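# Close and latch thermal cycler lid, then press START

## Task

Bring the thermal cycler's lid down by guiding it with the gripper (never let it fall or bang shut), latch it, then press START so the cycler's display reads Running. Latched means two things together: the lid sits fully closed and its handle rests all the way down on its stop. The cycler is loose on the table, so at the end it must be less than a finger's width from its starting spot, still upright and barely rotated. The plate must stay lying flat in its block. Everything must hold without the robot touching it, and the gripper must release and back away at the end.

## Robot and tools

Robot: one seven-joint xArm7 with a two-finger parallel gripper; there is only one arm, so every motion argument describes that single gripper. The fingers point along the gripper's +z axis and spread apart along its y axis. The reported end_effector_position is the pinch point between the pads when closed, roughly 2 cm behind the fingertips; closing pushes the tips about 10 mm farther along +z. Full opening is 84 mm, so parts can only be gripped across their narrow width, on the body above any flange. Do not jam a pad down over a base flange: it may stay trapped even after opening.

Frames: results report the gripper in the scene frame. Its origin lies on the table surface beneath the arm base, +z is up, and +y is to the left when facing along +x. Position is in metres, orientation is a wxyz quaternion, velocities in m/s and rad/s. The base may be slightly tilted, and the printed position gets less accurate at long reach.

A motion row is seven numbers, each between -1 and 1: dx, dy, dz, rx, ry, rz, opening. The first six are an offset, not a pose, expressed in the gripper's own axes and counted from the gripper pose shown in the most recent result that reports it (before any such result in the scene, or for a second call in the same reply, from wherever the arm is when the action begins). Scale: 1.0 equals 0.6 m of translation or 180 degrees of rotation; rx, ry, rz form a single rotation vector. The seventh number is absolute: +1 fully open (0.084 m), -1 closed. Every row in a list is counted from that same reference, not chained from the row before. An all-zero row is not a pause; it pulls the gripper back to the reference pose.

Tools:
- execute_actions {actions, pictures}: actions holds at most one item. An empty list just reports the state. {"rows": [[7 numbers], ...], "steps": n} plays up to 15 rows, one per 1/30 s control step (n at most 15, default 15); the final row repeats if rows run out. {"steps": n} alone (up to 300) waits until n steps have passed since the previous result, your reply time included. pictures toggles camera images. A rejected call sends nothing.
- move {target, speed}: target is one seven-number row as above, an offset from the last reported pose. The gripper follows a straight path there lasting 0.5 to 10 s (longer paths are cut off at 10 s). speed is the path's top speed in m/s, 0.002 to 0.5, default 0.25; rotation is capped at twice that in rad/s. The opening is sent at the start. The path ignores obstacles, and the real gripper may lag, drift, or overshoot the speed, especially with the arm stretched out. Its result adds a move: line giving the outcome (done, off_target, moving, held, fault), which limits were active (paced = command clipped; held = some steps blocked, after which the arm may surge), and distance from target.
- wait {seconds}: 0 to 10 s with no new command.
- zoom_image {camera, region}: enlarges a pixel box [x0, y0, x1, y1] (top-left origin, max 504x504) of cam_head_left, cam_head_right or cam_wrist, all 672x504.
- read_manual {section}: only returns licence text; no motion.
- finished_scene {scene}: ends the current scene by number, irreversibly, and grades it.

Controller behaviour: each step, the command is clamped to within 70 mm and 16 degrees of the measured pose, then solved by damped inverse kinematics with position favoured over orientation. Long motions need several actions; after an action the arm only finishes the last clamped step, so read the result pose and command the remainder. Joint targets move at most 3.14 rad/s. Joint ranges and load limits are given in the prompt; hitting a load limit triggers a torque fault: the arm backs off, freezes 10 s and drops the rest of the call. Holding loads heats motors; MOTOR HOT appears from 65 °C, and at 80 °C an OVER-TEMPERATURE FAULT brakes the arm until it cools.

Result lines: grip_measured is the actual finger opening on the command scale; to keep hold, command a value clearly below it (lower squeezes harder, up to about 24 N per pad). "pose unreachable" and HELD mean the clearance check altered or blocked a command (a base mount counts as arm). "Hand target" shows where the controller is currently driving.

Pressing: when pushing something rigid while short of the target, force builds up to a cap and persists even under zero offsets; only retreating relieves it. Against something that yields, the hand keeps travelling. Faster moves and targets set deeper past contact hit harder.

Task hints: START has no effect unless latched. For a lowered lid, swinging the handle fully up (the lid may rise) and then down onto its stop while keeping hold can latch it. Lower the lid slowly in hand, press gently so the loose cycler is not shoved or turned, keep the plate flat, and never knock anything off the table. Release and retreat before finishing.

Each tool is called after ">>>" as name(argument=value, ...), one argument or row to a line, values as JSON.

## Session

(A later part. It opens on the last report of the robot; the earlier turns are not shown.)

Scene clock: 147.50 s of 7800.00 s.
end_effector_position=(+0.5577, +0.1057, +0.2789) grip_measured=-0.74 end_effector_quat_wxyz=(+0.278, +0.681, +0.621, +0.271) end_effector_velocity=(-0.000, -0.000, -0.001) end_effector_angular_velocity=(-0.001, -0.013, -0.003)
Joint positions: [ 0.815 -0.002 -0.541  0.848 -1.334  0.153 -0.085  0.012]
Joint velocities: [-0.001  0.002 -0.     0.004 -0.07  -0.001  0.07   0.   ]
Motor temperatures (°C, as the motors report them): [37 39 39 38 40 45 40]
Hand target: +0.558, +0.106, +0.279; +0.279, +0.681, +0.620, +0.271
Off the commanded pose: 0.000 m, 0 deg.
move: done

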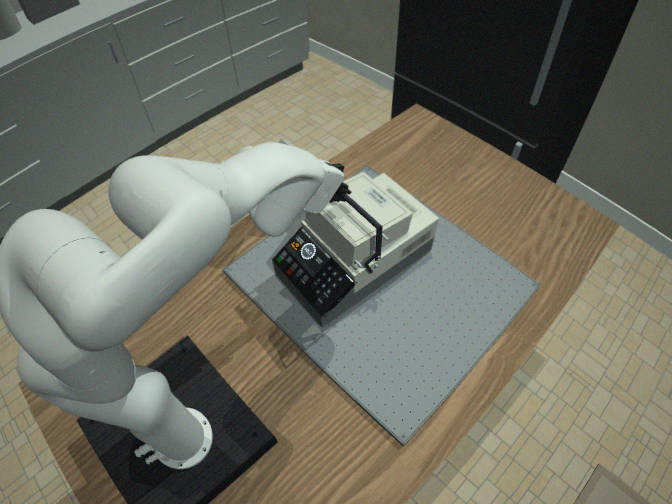

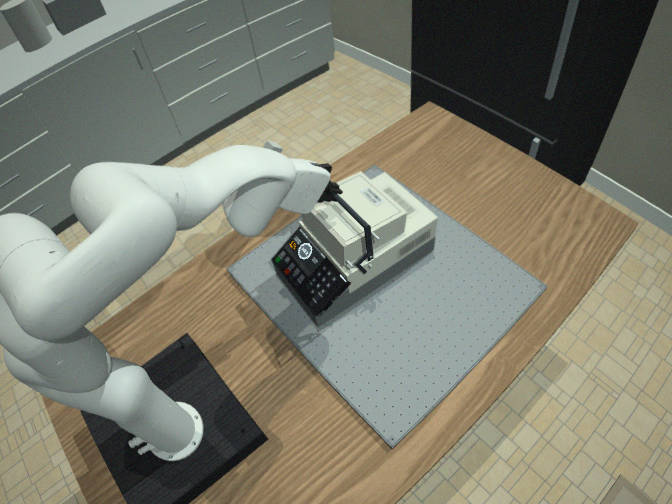

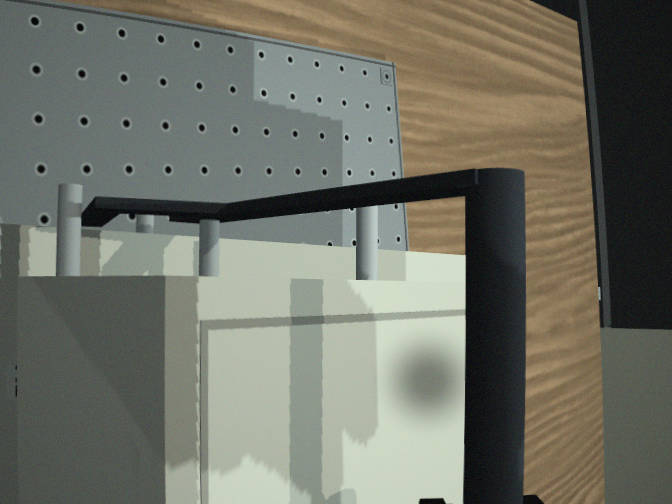

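>>> move(
  target=[0,-0.032,-0.041,0,0,0,-0.9],
  speed=0.04,
)

>>> move(
  target=[0,-0.047,-0.026,0,0,0,-0.9],
  speed=0.04,
)

>>> move(
  target=[0,-0.055,0.004,0,0,0,-0.9],
  speed=0.04,
)

>>> move(
  target=[0,-0.044,0.013,0,0,0,-0.9],
  speed=0.04,
)

>>> move(
  target=[0,-0.038,0.024,0.07,0,0,-0.9],
  speed=0.04,
)

>>> move(
  target=[0,-0.027,0.027,0.03,0,0,-0.9],
  speed=0.03,
)

Scene clock: 151.30 s of 7800.00 s.
end_effector_position=(+0.5267, +0.1051, +0.2800) grip_measured=-0.74 end_effector_quat_wxyz=(+0.279, +0.683, +0.619, +0.268) end_effector_velocity=(-0.003, +0.003, -0.001) end_effector_angular_velocity=(-0.001, +0.001, +0.008)
Joint positions: [ 0.827 -0.112 -0.522  0.754 -1.396  0.222 -0.038  0.012]
Joint velocities: [ 0.007 -0.007  0.001 -0.008 -0.005  0.003  0.002  0.   ]
Motor temperatures (°C, as the motors report them): [37 39 39 37 40 45 40]
Hand target: +0.527, +0.108, +0.282; +0.278, +0.681, +0.621, +0.271
Off the commanded pose: 0.004 m, 0 deg.
move: off_target

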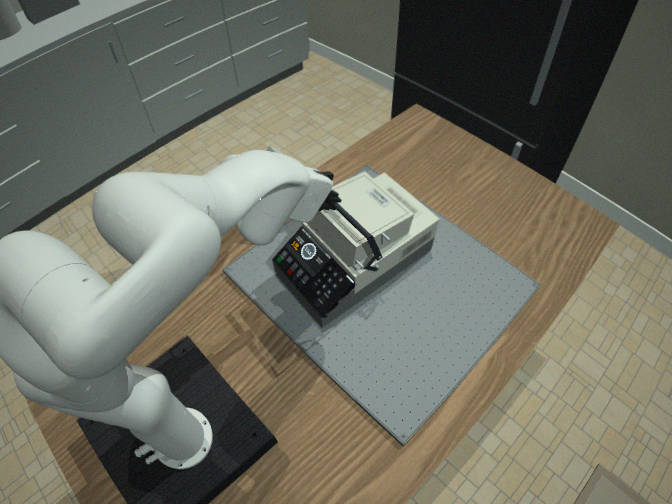

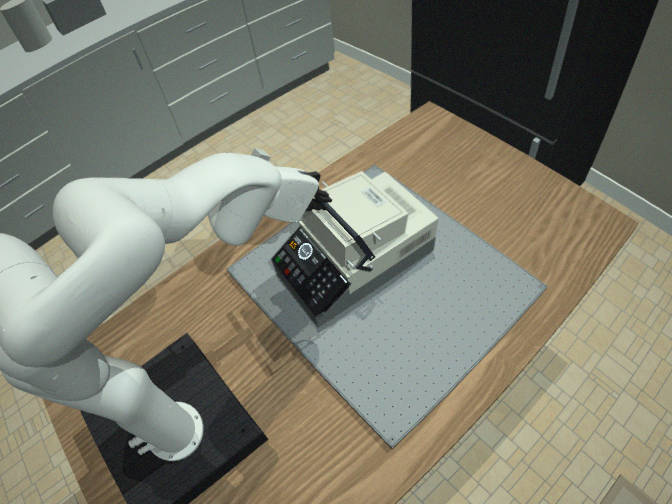

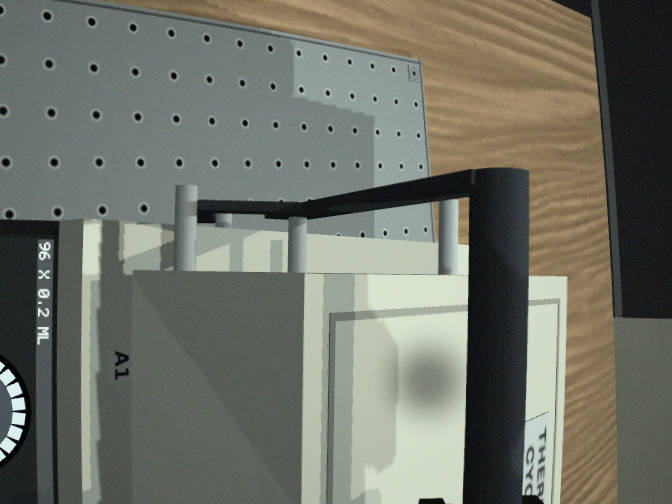

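Scene clock: 152.43 s of 7800.00 s.
end_effector_position=(+0.4964, +0.1063, +0.2707) grip_measured=-0.73 end_effector_quat_wxyz=(+0.279, +0.685, +0.618, +0.267) end_effector_velocity=(-0.002, +0.002, -0.001) end_effector_angular_velocity=(-0.000, -0.000, +0.004)
Joint positions: [ 0.829 -0.194 -0.497  0.665 -1.497  0.271  0.062  0.012]
Joint velocities: [ 0.004 -0.005  0.001 -0.005 -0.006  0.002  0.006 -0.   ]
Motor temperatures (°C, as the motors report them): [37 39 39 37 40 45 40]
Hand target: +0.496, +0.108, +0.271; +0.279, +0.683, +0.619, +0.268
Off the commanded pose: 0.002 m, 0 deg.
move: done

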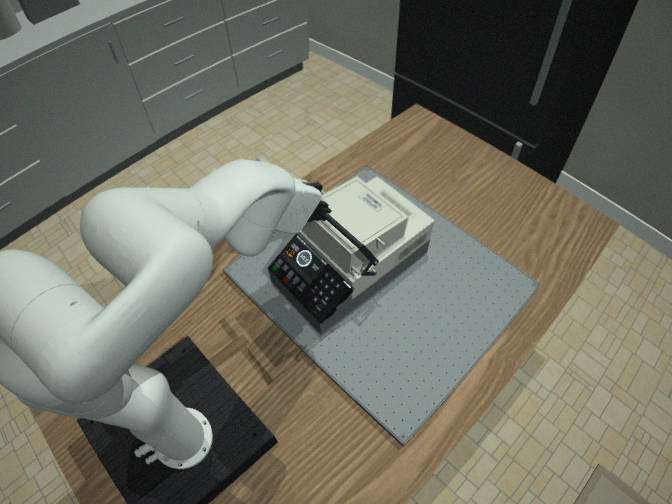

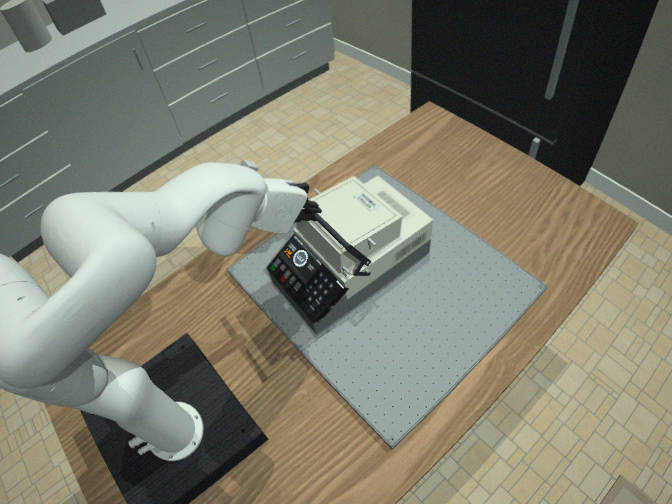

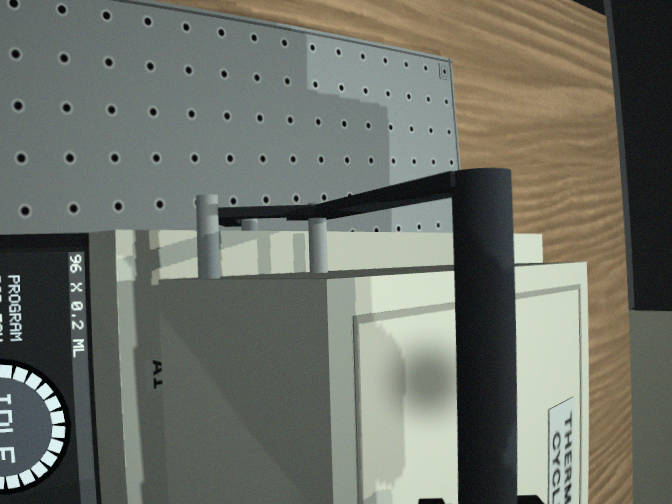

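Scene clock: 153.60 s of 7800.00 s.
end_effector_position=(+0.4748, +0.1092, +0.2454) grip_measured=-0.73 end_effector_quat_wxyz=(+0.279, +0.685, +0.619, +0.267) end_effector_velocity=(+0.001, +0.000, +0.000) end_effector_angular_velocity=(+0.002, -0.004, -0.001)
Joint positions: [ 0.826 -0.196 -0.481  0.61  -1.669  0.279  0.252  0.012]
Joint velocities: [-0.     0.002  0.001  0.002 -0.011 -0.001  0.014  0.   ]
Motor temperatures (°C, as the motors report them): [37 39 39 37 40 45 40]
Hand target: +0.475, +0.109, +0.245; +0.279, +0.685, +0.618, +0.266
Off the commanded pose: 0.001 m, 0 deg.
move: done

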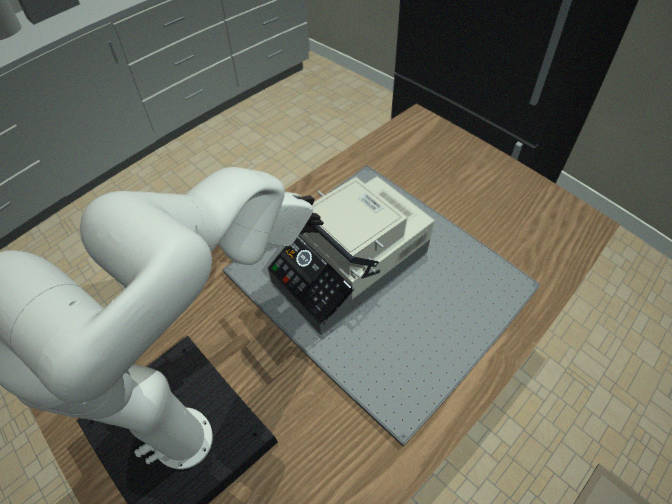

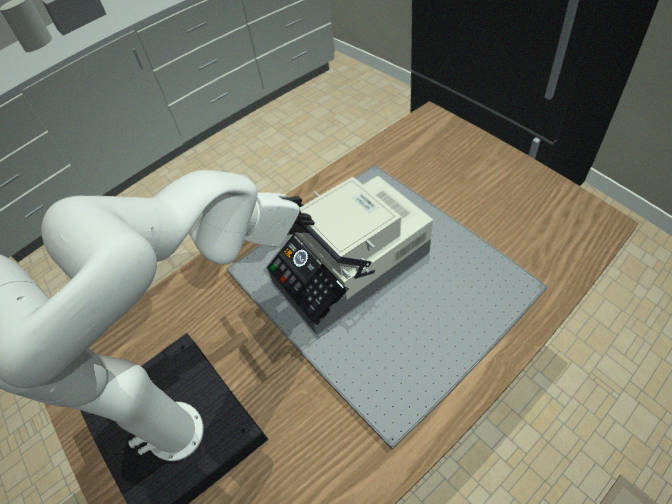

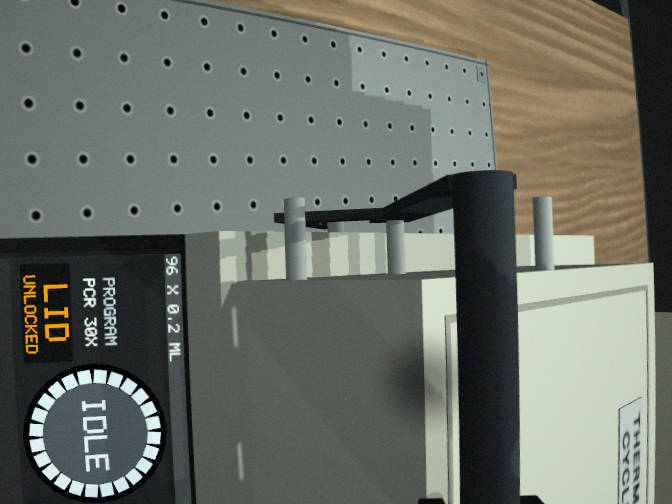

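Scene clock: 154.60 s of 7800.00 s.
end_effector_position=(+0.4610, +0.1114, +0.2203) grip_measured=-0.73 end_effector_quat_wxyz=(+0.278, +0.684, +0.620, +0.266) end_effector_velocity=(+0.001, -0.001, +0.000) end_effector_angular_velocity=(+0.001, -0.007, -0.002)
Joint positions: [ 0.838 -0.164 -0.479  0.585 -1.828  0.284  0.435  0.012]
Joint velocities: [ 0.     0.001 -0.     0.002 -0.021  0.003  0.023  0.   ]
Motor temperatures (°C, as the motors report them): [37 39 39 37 40 45 40]
Hand target: +0.462, +0.111, +0.221; +0.279, +0.685, +0.619, +0.266
Off the commanded pose: 0.001 m, 0 deg.
move: done

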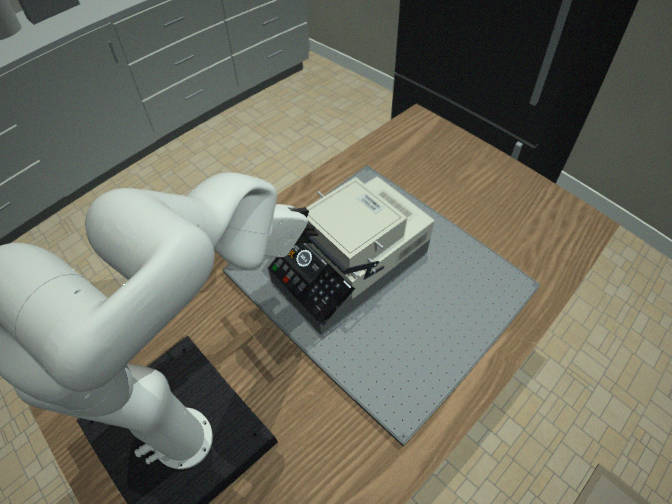

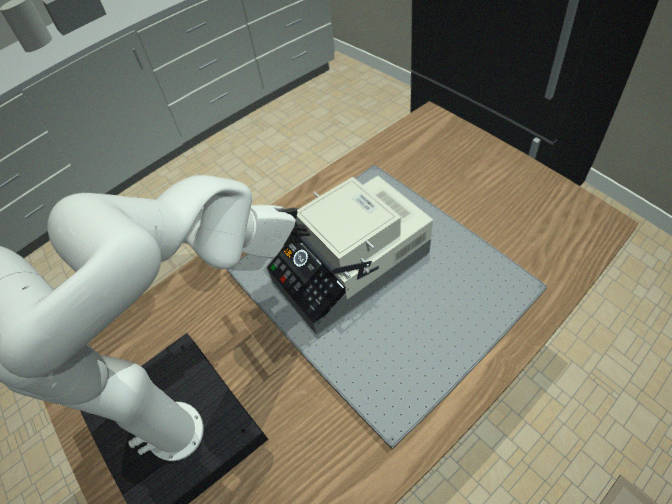

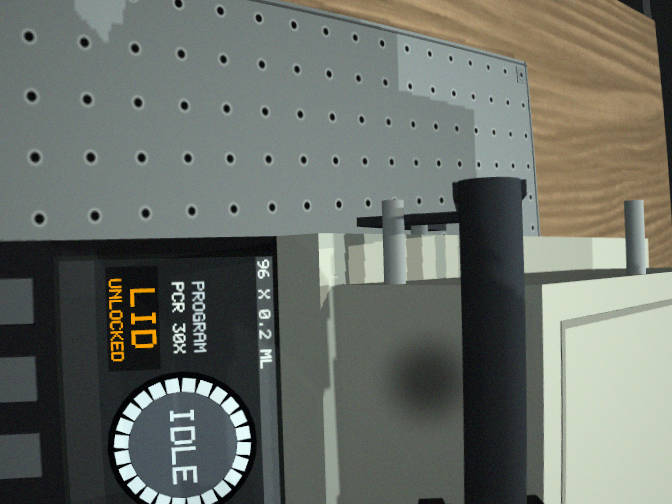

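Scene clock: 157.57 s of 7800.00 s.
end_effector_position=(+0.4544, +0.1124, +0.1931) grip_measured=-0.73 end_effector_quat_wxyz=(+0.201, +0.711, +0.645, +0.196) end_effector_velocity=(-0.000, +0.001, +0.000) end_effector_angular_velocity=(+0.004, +0.013, +0.001)
Joint positions: [ 0.853 -0.098 -0.526  0.572 -1.208  0.203 -0.161  0.012]
Joint velocities: [ 0.007 -0.001 -0.005 -0.002  0.056  0.001 -0.053 -0.   ]
Motor temperatures (°C, as the motors report them): [37 39 39 38 40 45 40]
Hand target: +0.455, +0.112, +0.194; +0.201, +0.711, +0.645, +0.197
Off the commanded pose: 0.001 m, 0 deg.
move: done

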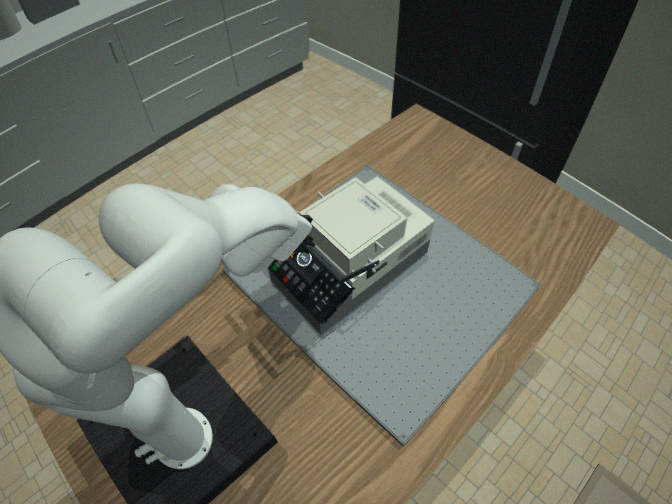

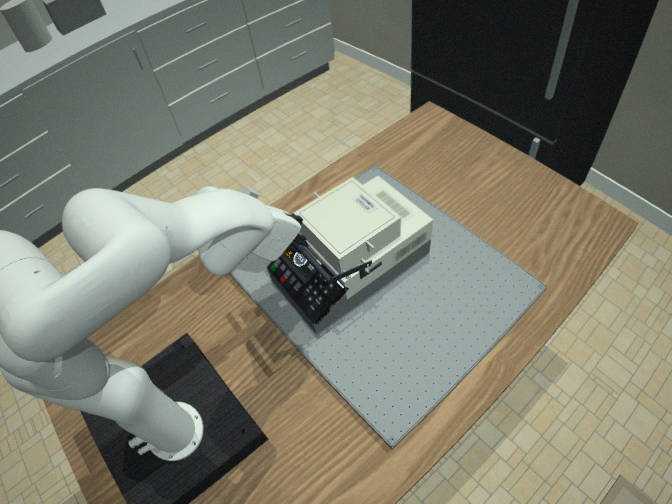

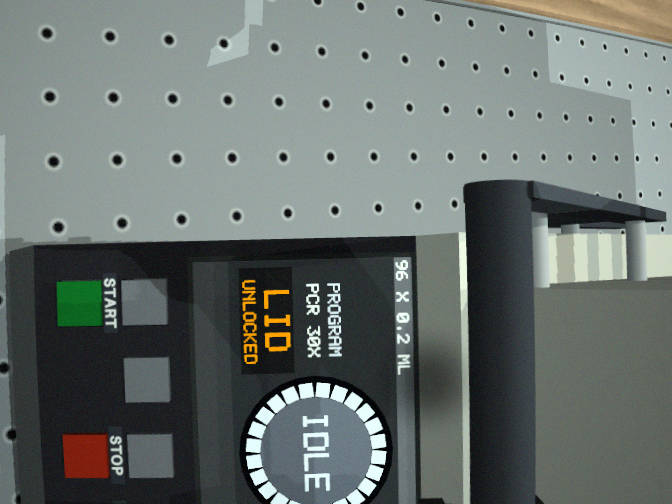

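Scene clock: 159.37 s of 7800.00 s.
end_effector_position=(+0.4530, +0.1134, +0.1743) grip_measured=-0.73 end_effector_quat_wxyz=(+0.169, +0.719, +0.652, +0.170) end_effector_velocity=(-0.002, +0.000, -0.003) end_effector_angular_velocity=(-0.000, +0.014, +0.002)
Joint positions: [ 0.886 -0.04  -0.552  0.571 -0.94   0.182 -0.394  0.012]
Joint velocities: [ 0.005  0.005 -0.002 -0.004  0.036  0.    -0.032  0.   ]
Motor temperatures (°C, as the motors report them): [37 39 39 38 40 45 40]
Hand target: +0.450, +0.113, +0.171; +0.168, +0.719, +0.654, +0.166
Off the commanded pose: 0.005 m, 1 deg.
move: off_target

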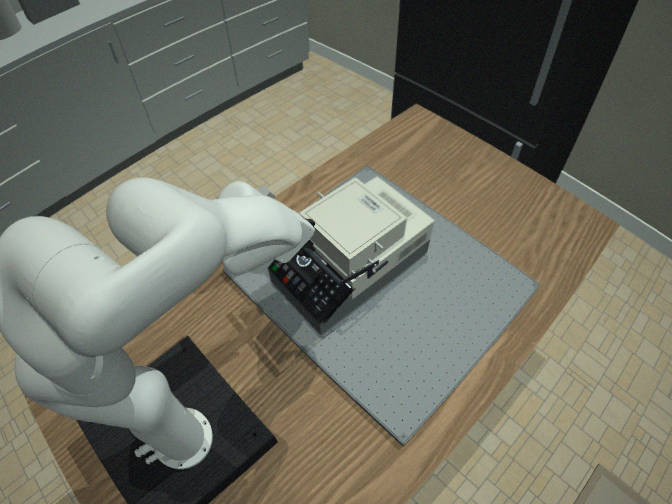

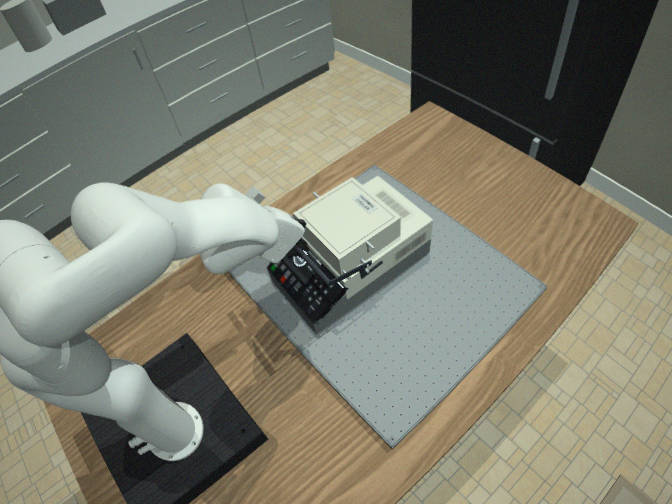

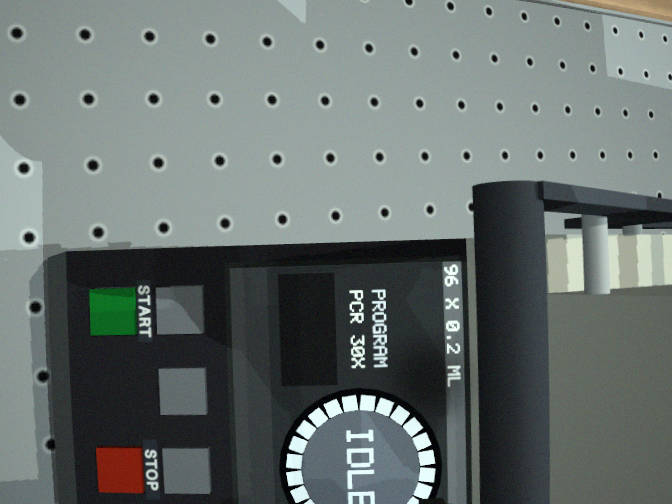

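>>> move(
  target=[-0.005,0.018,0.007,0,0,0,-0.9],
  speed=0.01,
)

>>> move(
  target=[0,0,0,0,0,0,-0.2],
)

>>> move(
  target=[0,0,-0.09,0,0,0,-0.2],
  speed=0.08,
)

>>> move(
  target=[0.085,-0.12,0,0,0,0,-1],
  speed=0.1,
)

Scene clock: 163.43 s of 7800.00 s.
end_effector_position=(+0.4649, +0.1085, +0.1759) grip_measured=-0.92 end_effector_quat_wxyz=(+0.170, +0.720, +0.651, +0.170) end_effector_velocity=(-0.001, +0.001, -0.001) end_effector_angular_velocity=(+0.000, +0.002, +0.002)
Joint positions: [ 0.884 -0.014 -0.563  0.596 -0.874  0.168 -0.462  0.004]
Joint velocities: [ 0.002  0.001  0.    -0.002  0.    -0.001  0.     0.   ]
Motor temperatures (°C, as the motors report them): [37 39 39 38 40 45 40]
Hand target: +0.464, +0.109, +0.176; +0.169, +0.719, +0.652, +0.170
Off the commanded pose: 0.001 m, 0 deg.
move: done

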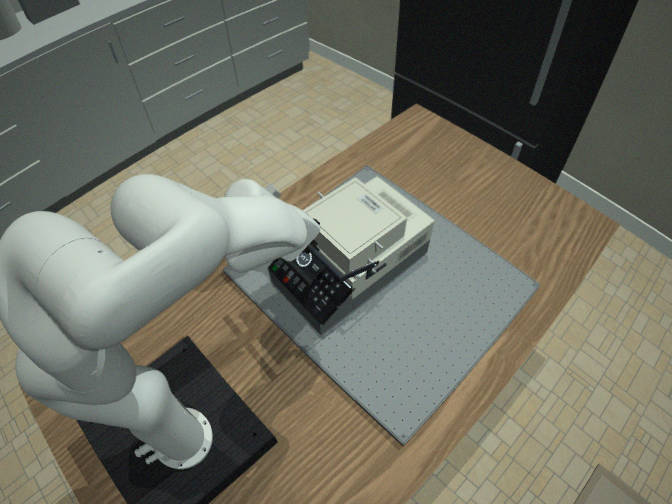

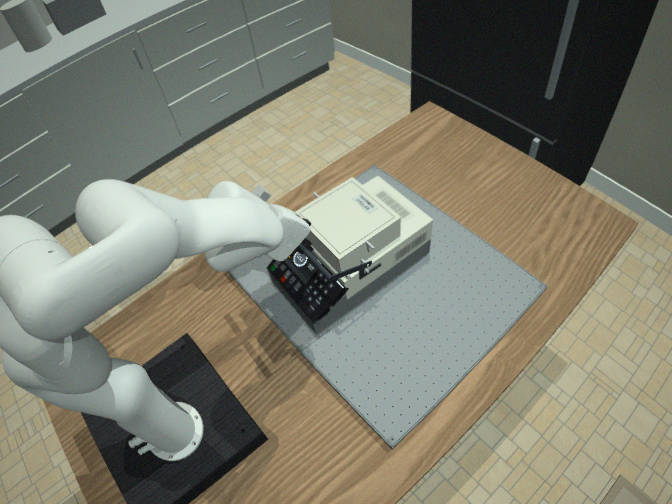

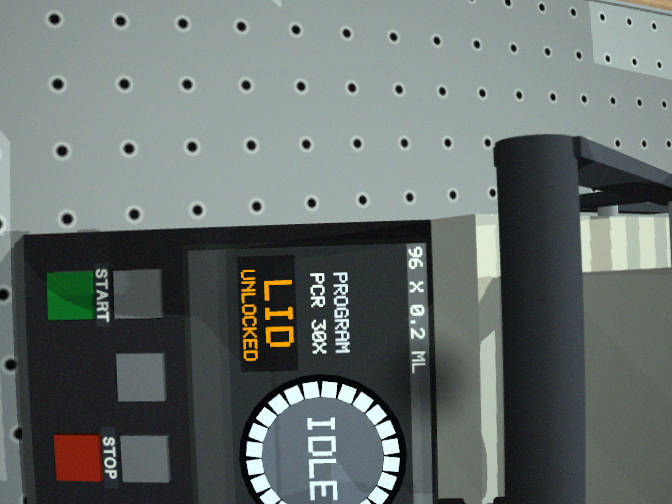

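Scene clock: 163.93 s of 7800.00 s.
end_effector_position=(+0.4594, +0.1098, +0.1713) grip_measured=-0.23 end_effector_quat_wxyz=(+0.167, +0.719, +0.654, +0.166) end_effector_velocity=(+0.000, -0.002, +0.000) end_effector_angular_velocity=(+0.007, -0.002, -0.005)
Joint positions: [ 0.884 -0.014 -0.558  0.585 -0.875  0.169 -0.462  0.034]
Joint velocities: [-0.007 -0.001 -0.001 -0.003  0.002 -0.008 -0.001 -0.   ]
Motor temperatures (°C, as the motors report them): [37 39 39 38 40 45 40]
Hand target: +0.465, +0.108, +0.176; +0.170, +0.720, +0.651, +0.170
Off the commanded pose: 0.007 m, 1 deg.
move: off_target

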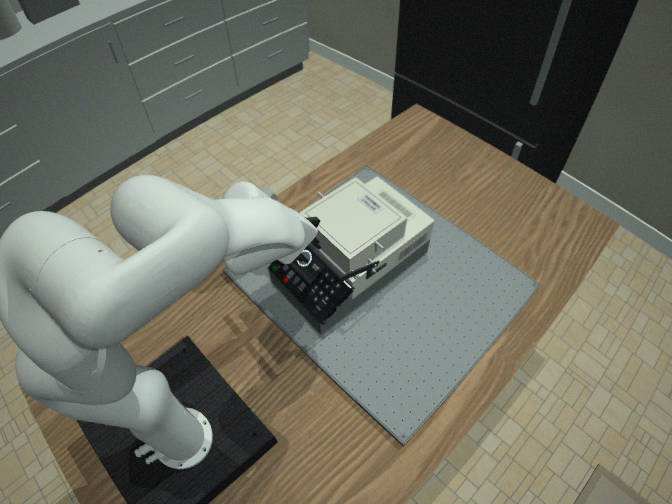

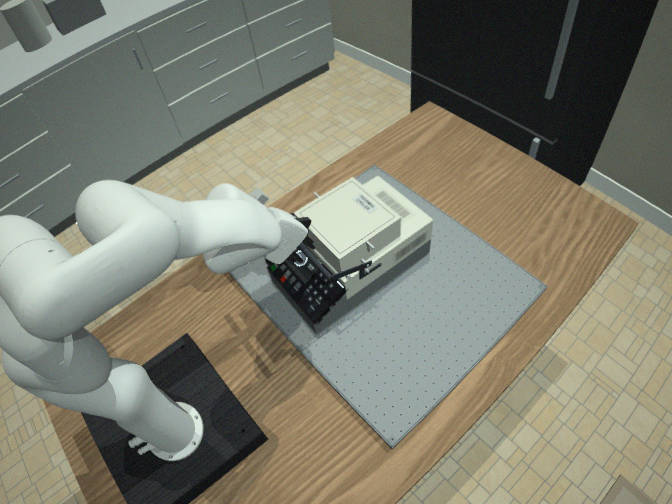

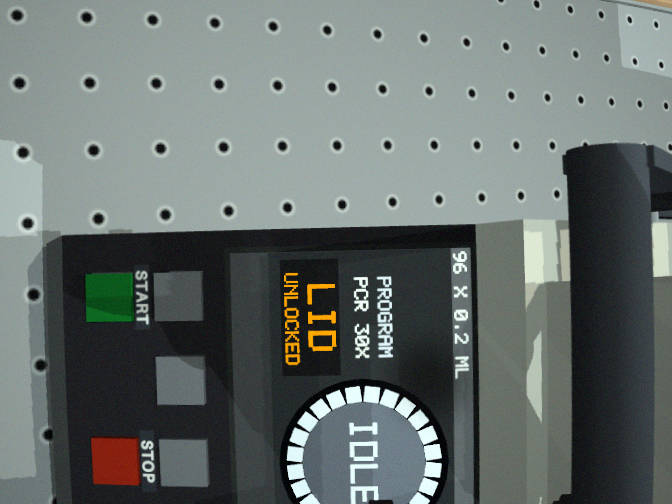

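Scene clock: 165.00 s of 7800.00 s.
end_effector_position=(+0.4348, +0.1110, +0.2191) grip_measured=-0.21 end_effector_quat_wxyz=(+0.167, +0.719, +0.654, +0.166) end_effector_velocity=(-0.001, +0.000, +0.002) end_effector_angular_velocity=(+0.001, +0.001, -0.001)
Joint positions: [ 0.912 -0.253 -0.521  0.53  -0.822  0.373 -0.529  0.035]
Joint velocities: [ 0.002 -0.009  0.002 -0.001  0.005  0.009 -0.003  0.   ]
Motor temperatures (°C, as the motors report them): [37 39 39 38 40 45 40]
Hand target: +0.435, +0.111, +0.219; +0.167, +0.719, +0.654, +0.166
Off the commanded pose: 0.000 m, 0 deg.
move: done

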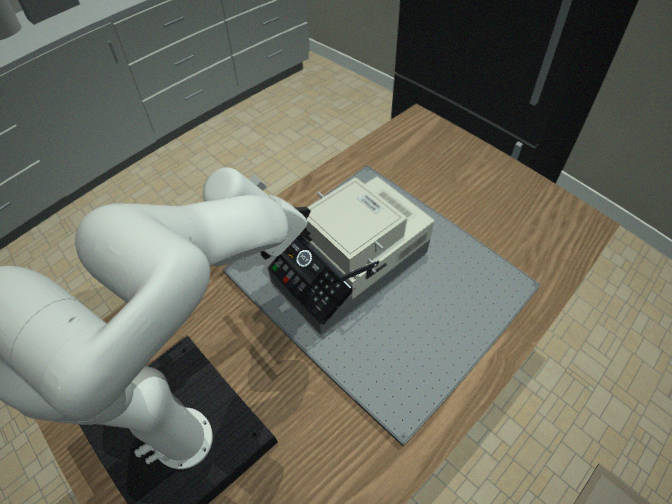

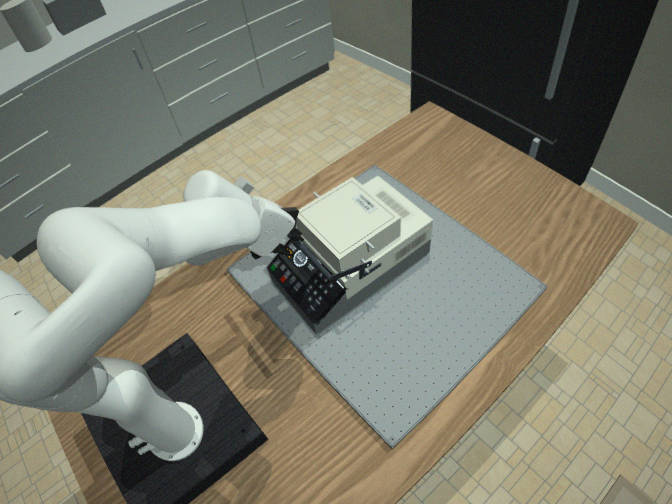

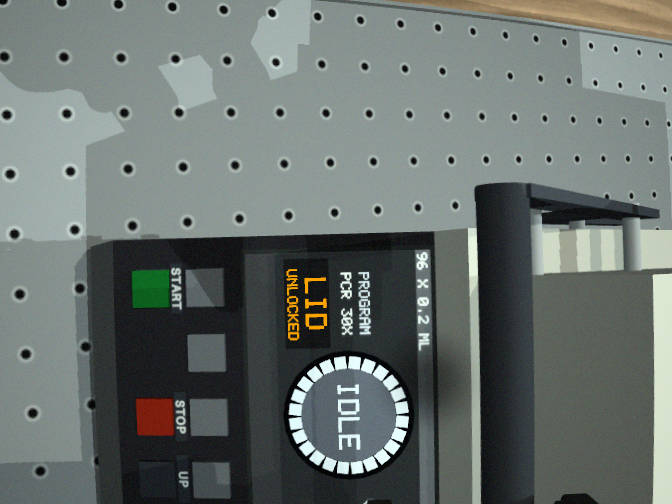

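Scene clock: 166.27 s of 7800.00 s.
end_effector_position=(+0.3758, +0.1681, +0.1873) grip_measured=-1.00 end_effector_quat_wxyz=(+0.166, +0.719, +0.654, +0.165) end_effector_velocity=(-0.002, +0.002, -0.001) end_effector_angular_velocity=(-0.001, -0.003, +0.001)
Joint positions: [ 0.925 -0.248 -0.345  0.437 -0.985  0.382 -0.173  0.   ]
Joint velocities: [ 0.     0.002  0.007 -0.001 -0.01  -0.     0.016  0.   ]
Motor temperatures (°C, as the motors report them): [37 39 39 38 40 45 40]
Hand target: +0.375, +0.168, +0.187; +0.166, +0.719, +0.654, +0.165
Off the commanded pose: 0.000 m, 0 deg.
move: done

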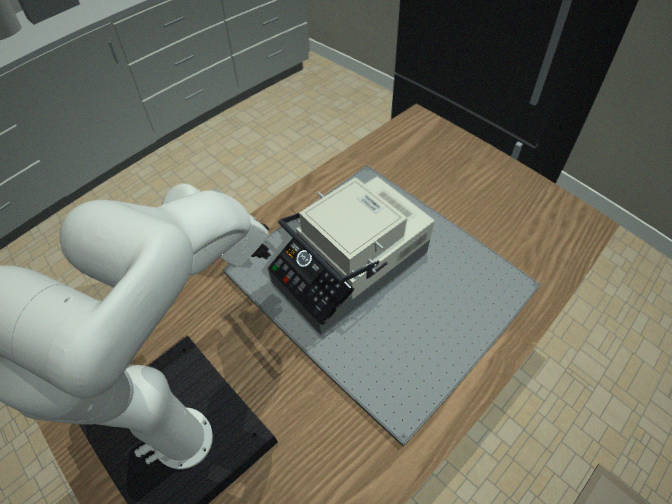

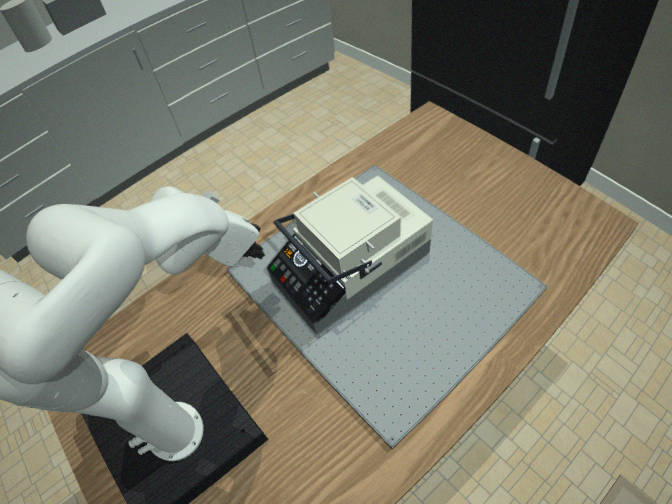

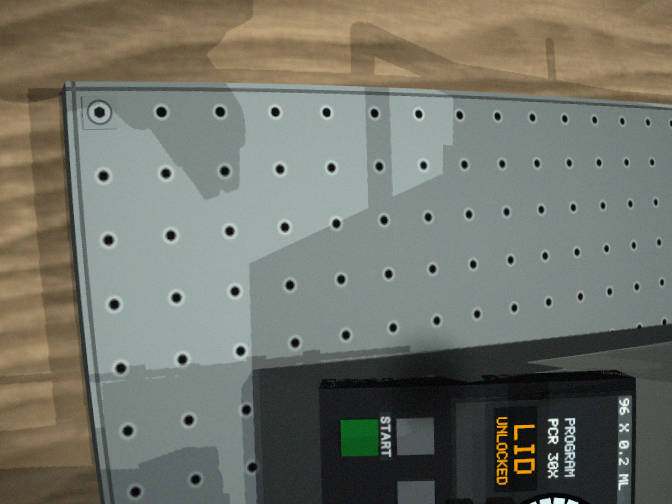

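>>> move(
  target=[-0.07,0.157,-0.005,0,0,0,-1],
  speed=0.08,
)

>>> move(
  target=[0,0,0.03,0,0,0,-1],
  speed=0.015,
)

>>> zoom_image(
  camera="cam_head_left",
  region=[240,170,450,340],
)

Scene clock: 171.43 s of 7800.00 s.
end_effector_position=(+0.4538, +0.1180, +0.2320) grip_measured=-1.00 end_effector_quat_wxyz=(+0.167, +0.719, +0.654, +0.166) end_effector_velocity=(+0.003, -0.001, +0.002) end_effector_angular_velocity=(+0.003, -0.001, +0.002)
Joint positions: [ 0.94  -0.215 -0.527  0.601 -0.736  0.398 -0.594  0.   ]
Joint velocities: [ 0.003  0.001 -0.006  0.007  0.014 -0.001 -0.017  0.   ]
Motor temperatures (°C, as the motors report them): [37 39 38 37 40 45 40]
Hand target: +0.454, +0.118, +0.232; +0.167, +0.719, +0.654, +0.166
Off the commanded pose: 0.000 m, 0 deg.
After step 90, 0.53 s passed at rest.
move: done

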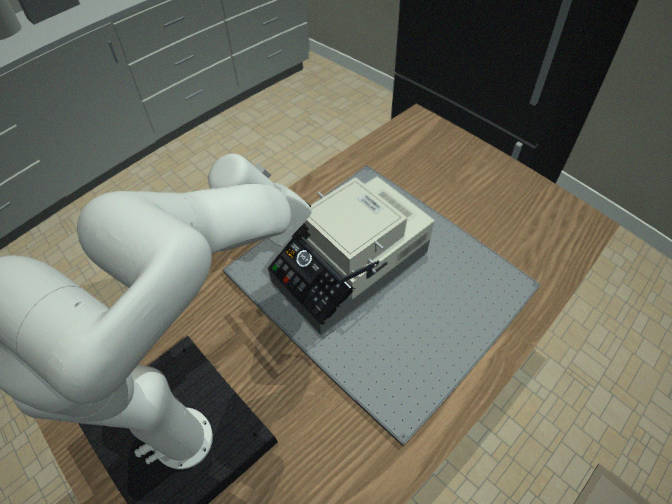

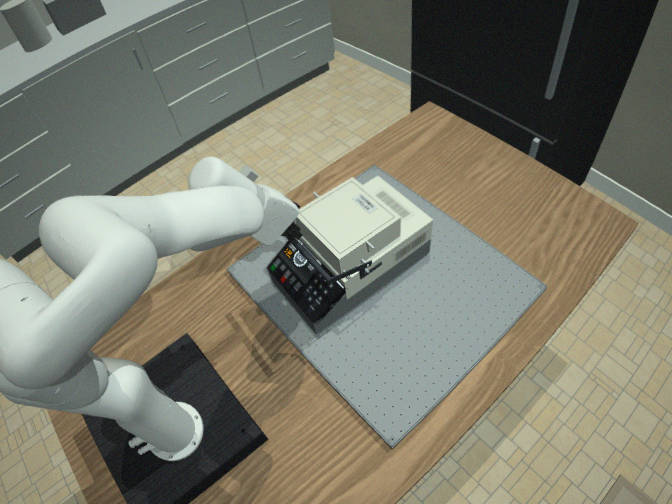

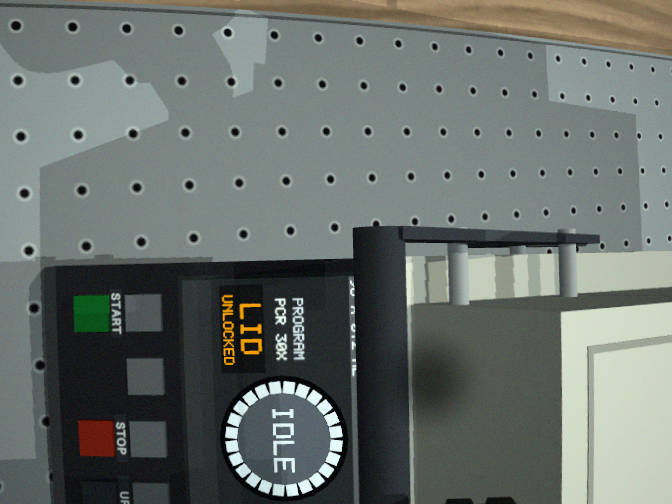

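Scene clock: 172.87 s of 7800.00 s.
end_effector_position=(+0.4622, +0.1176, +0.2164) grip_measured=-1.00 end_effector_quat_wxyz=(+0.167, +0.719, +0.654, +0.166) end_effector_velocity=(-0.000, -0.001, -0.002) end_effector_angular_velocity=(-0.001, +0.003, -0.002)
Joint positions: [ 0.935 -0.143 -0.544  0.612 -0.739  0.332 -0.588  0.   ]
Joint velocities: [-0.     0.006 -0.002 -0.001  0.001 -0.004  0.001  0.   ]
Motor temperatures (°C, as the motors report them): [37 39 38 37 40 45 40]
Hand target: +0.462, +0.118, +0.216; +0.167, +0.719, +0.654, +0.166
Off the commanded pose: 0.000 m, 0 deg.
move: done

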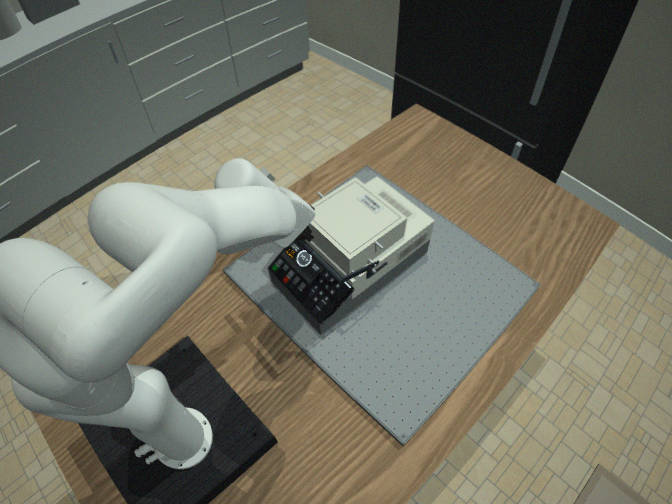

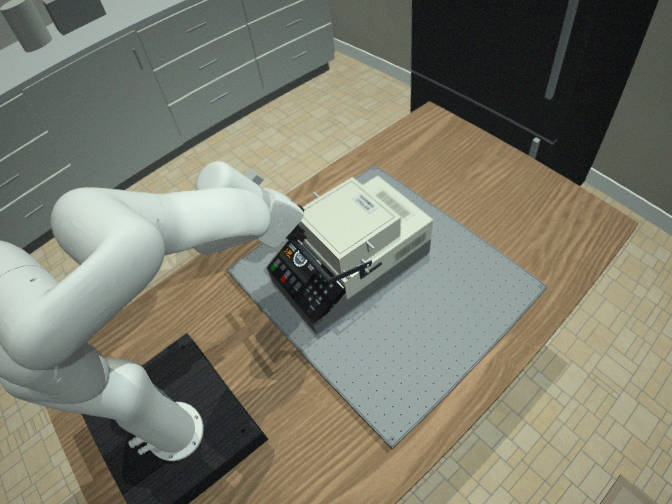

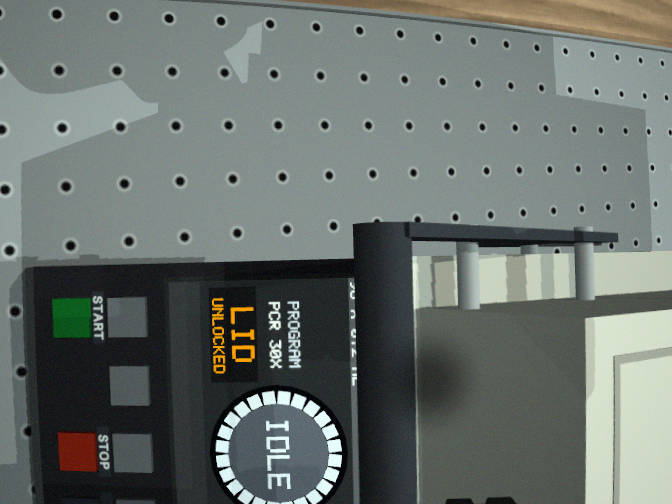

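Region (240, 170, 450, 340) of cam_head_left's 672x504 image, scaled by 2.400, with more detail than that image has; it fills the top 408 rows of this view, and the rest is white.

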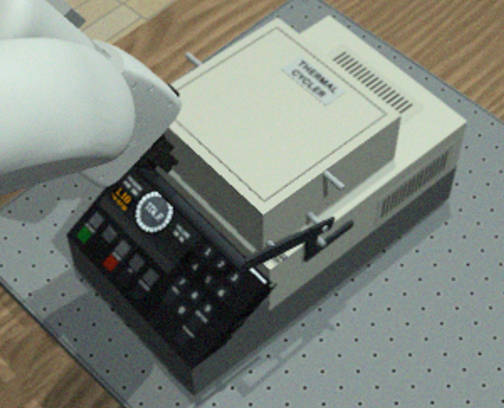

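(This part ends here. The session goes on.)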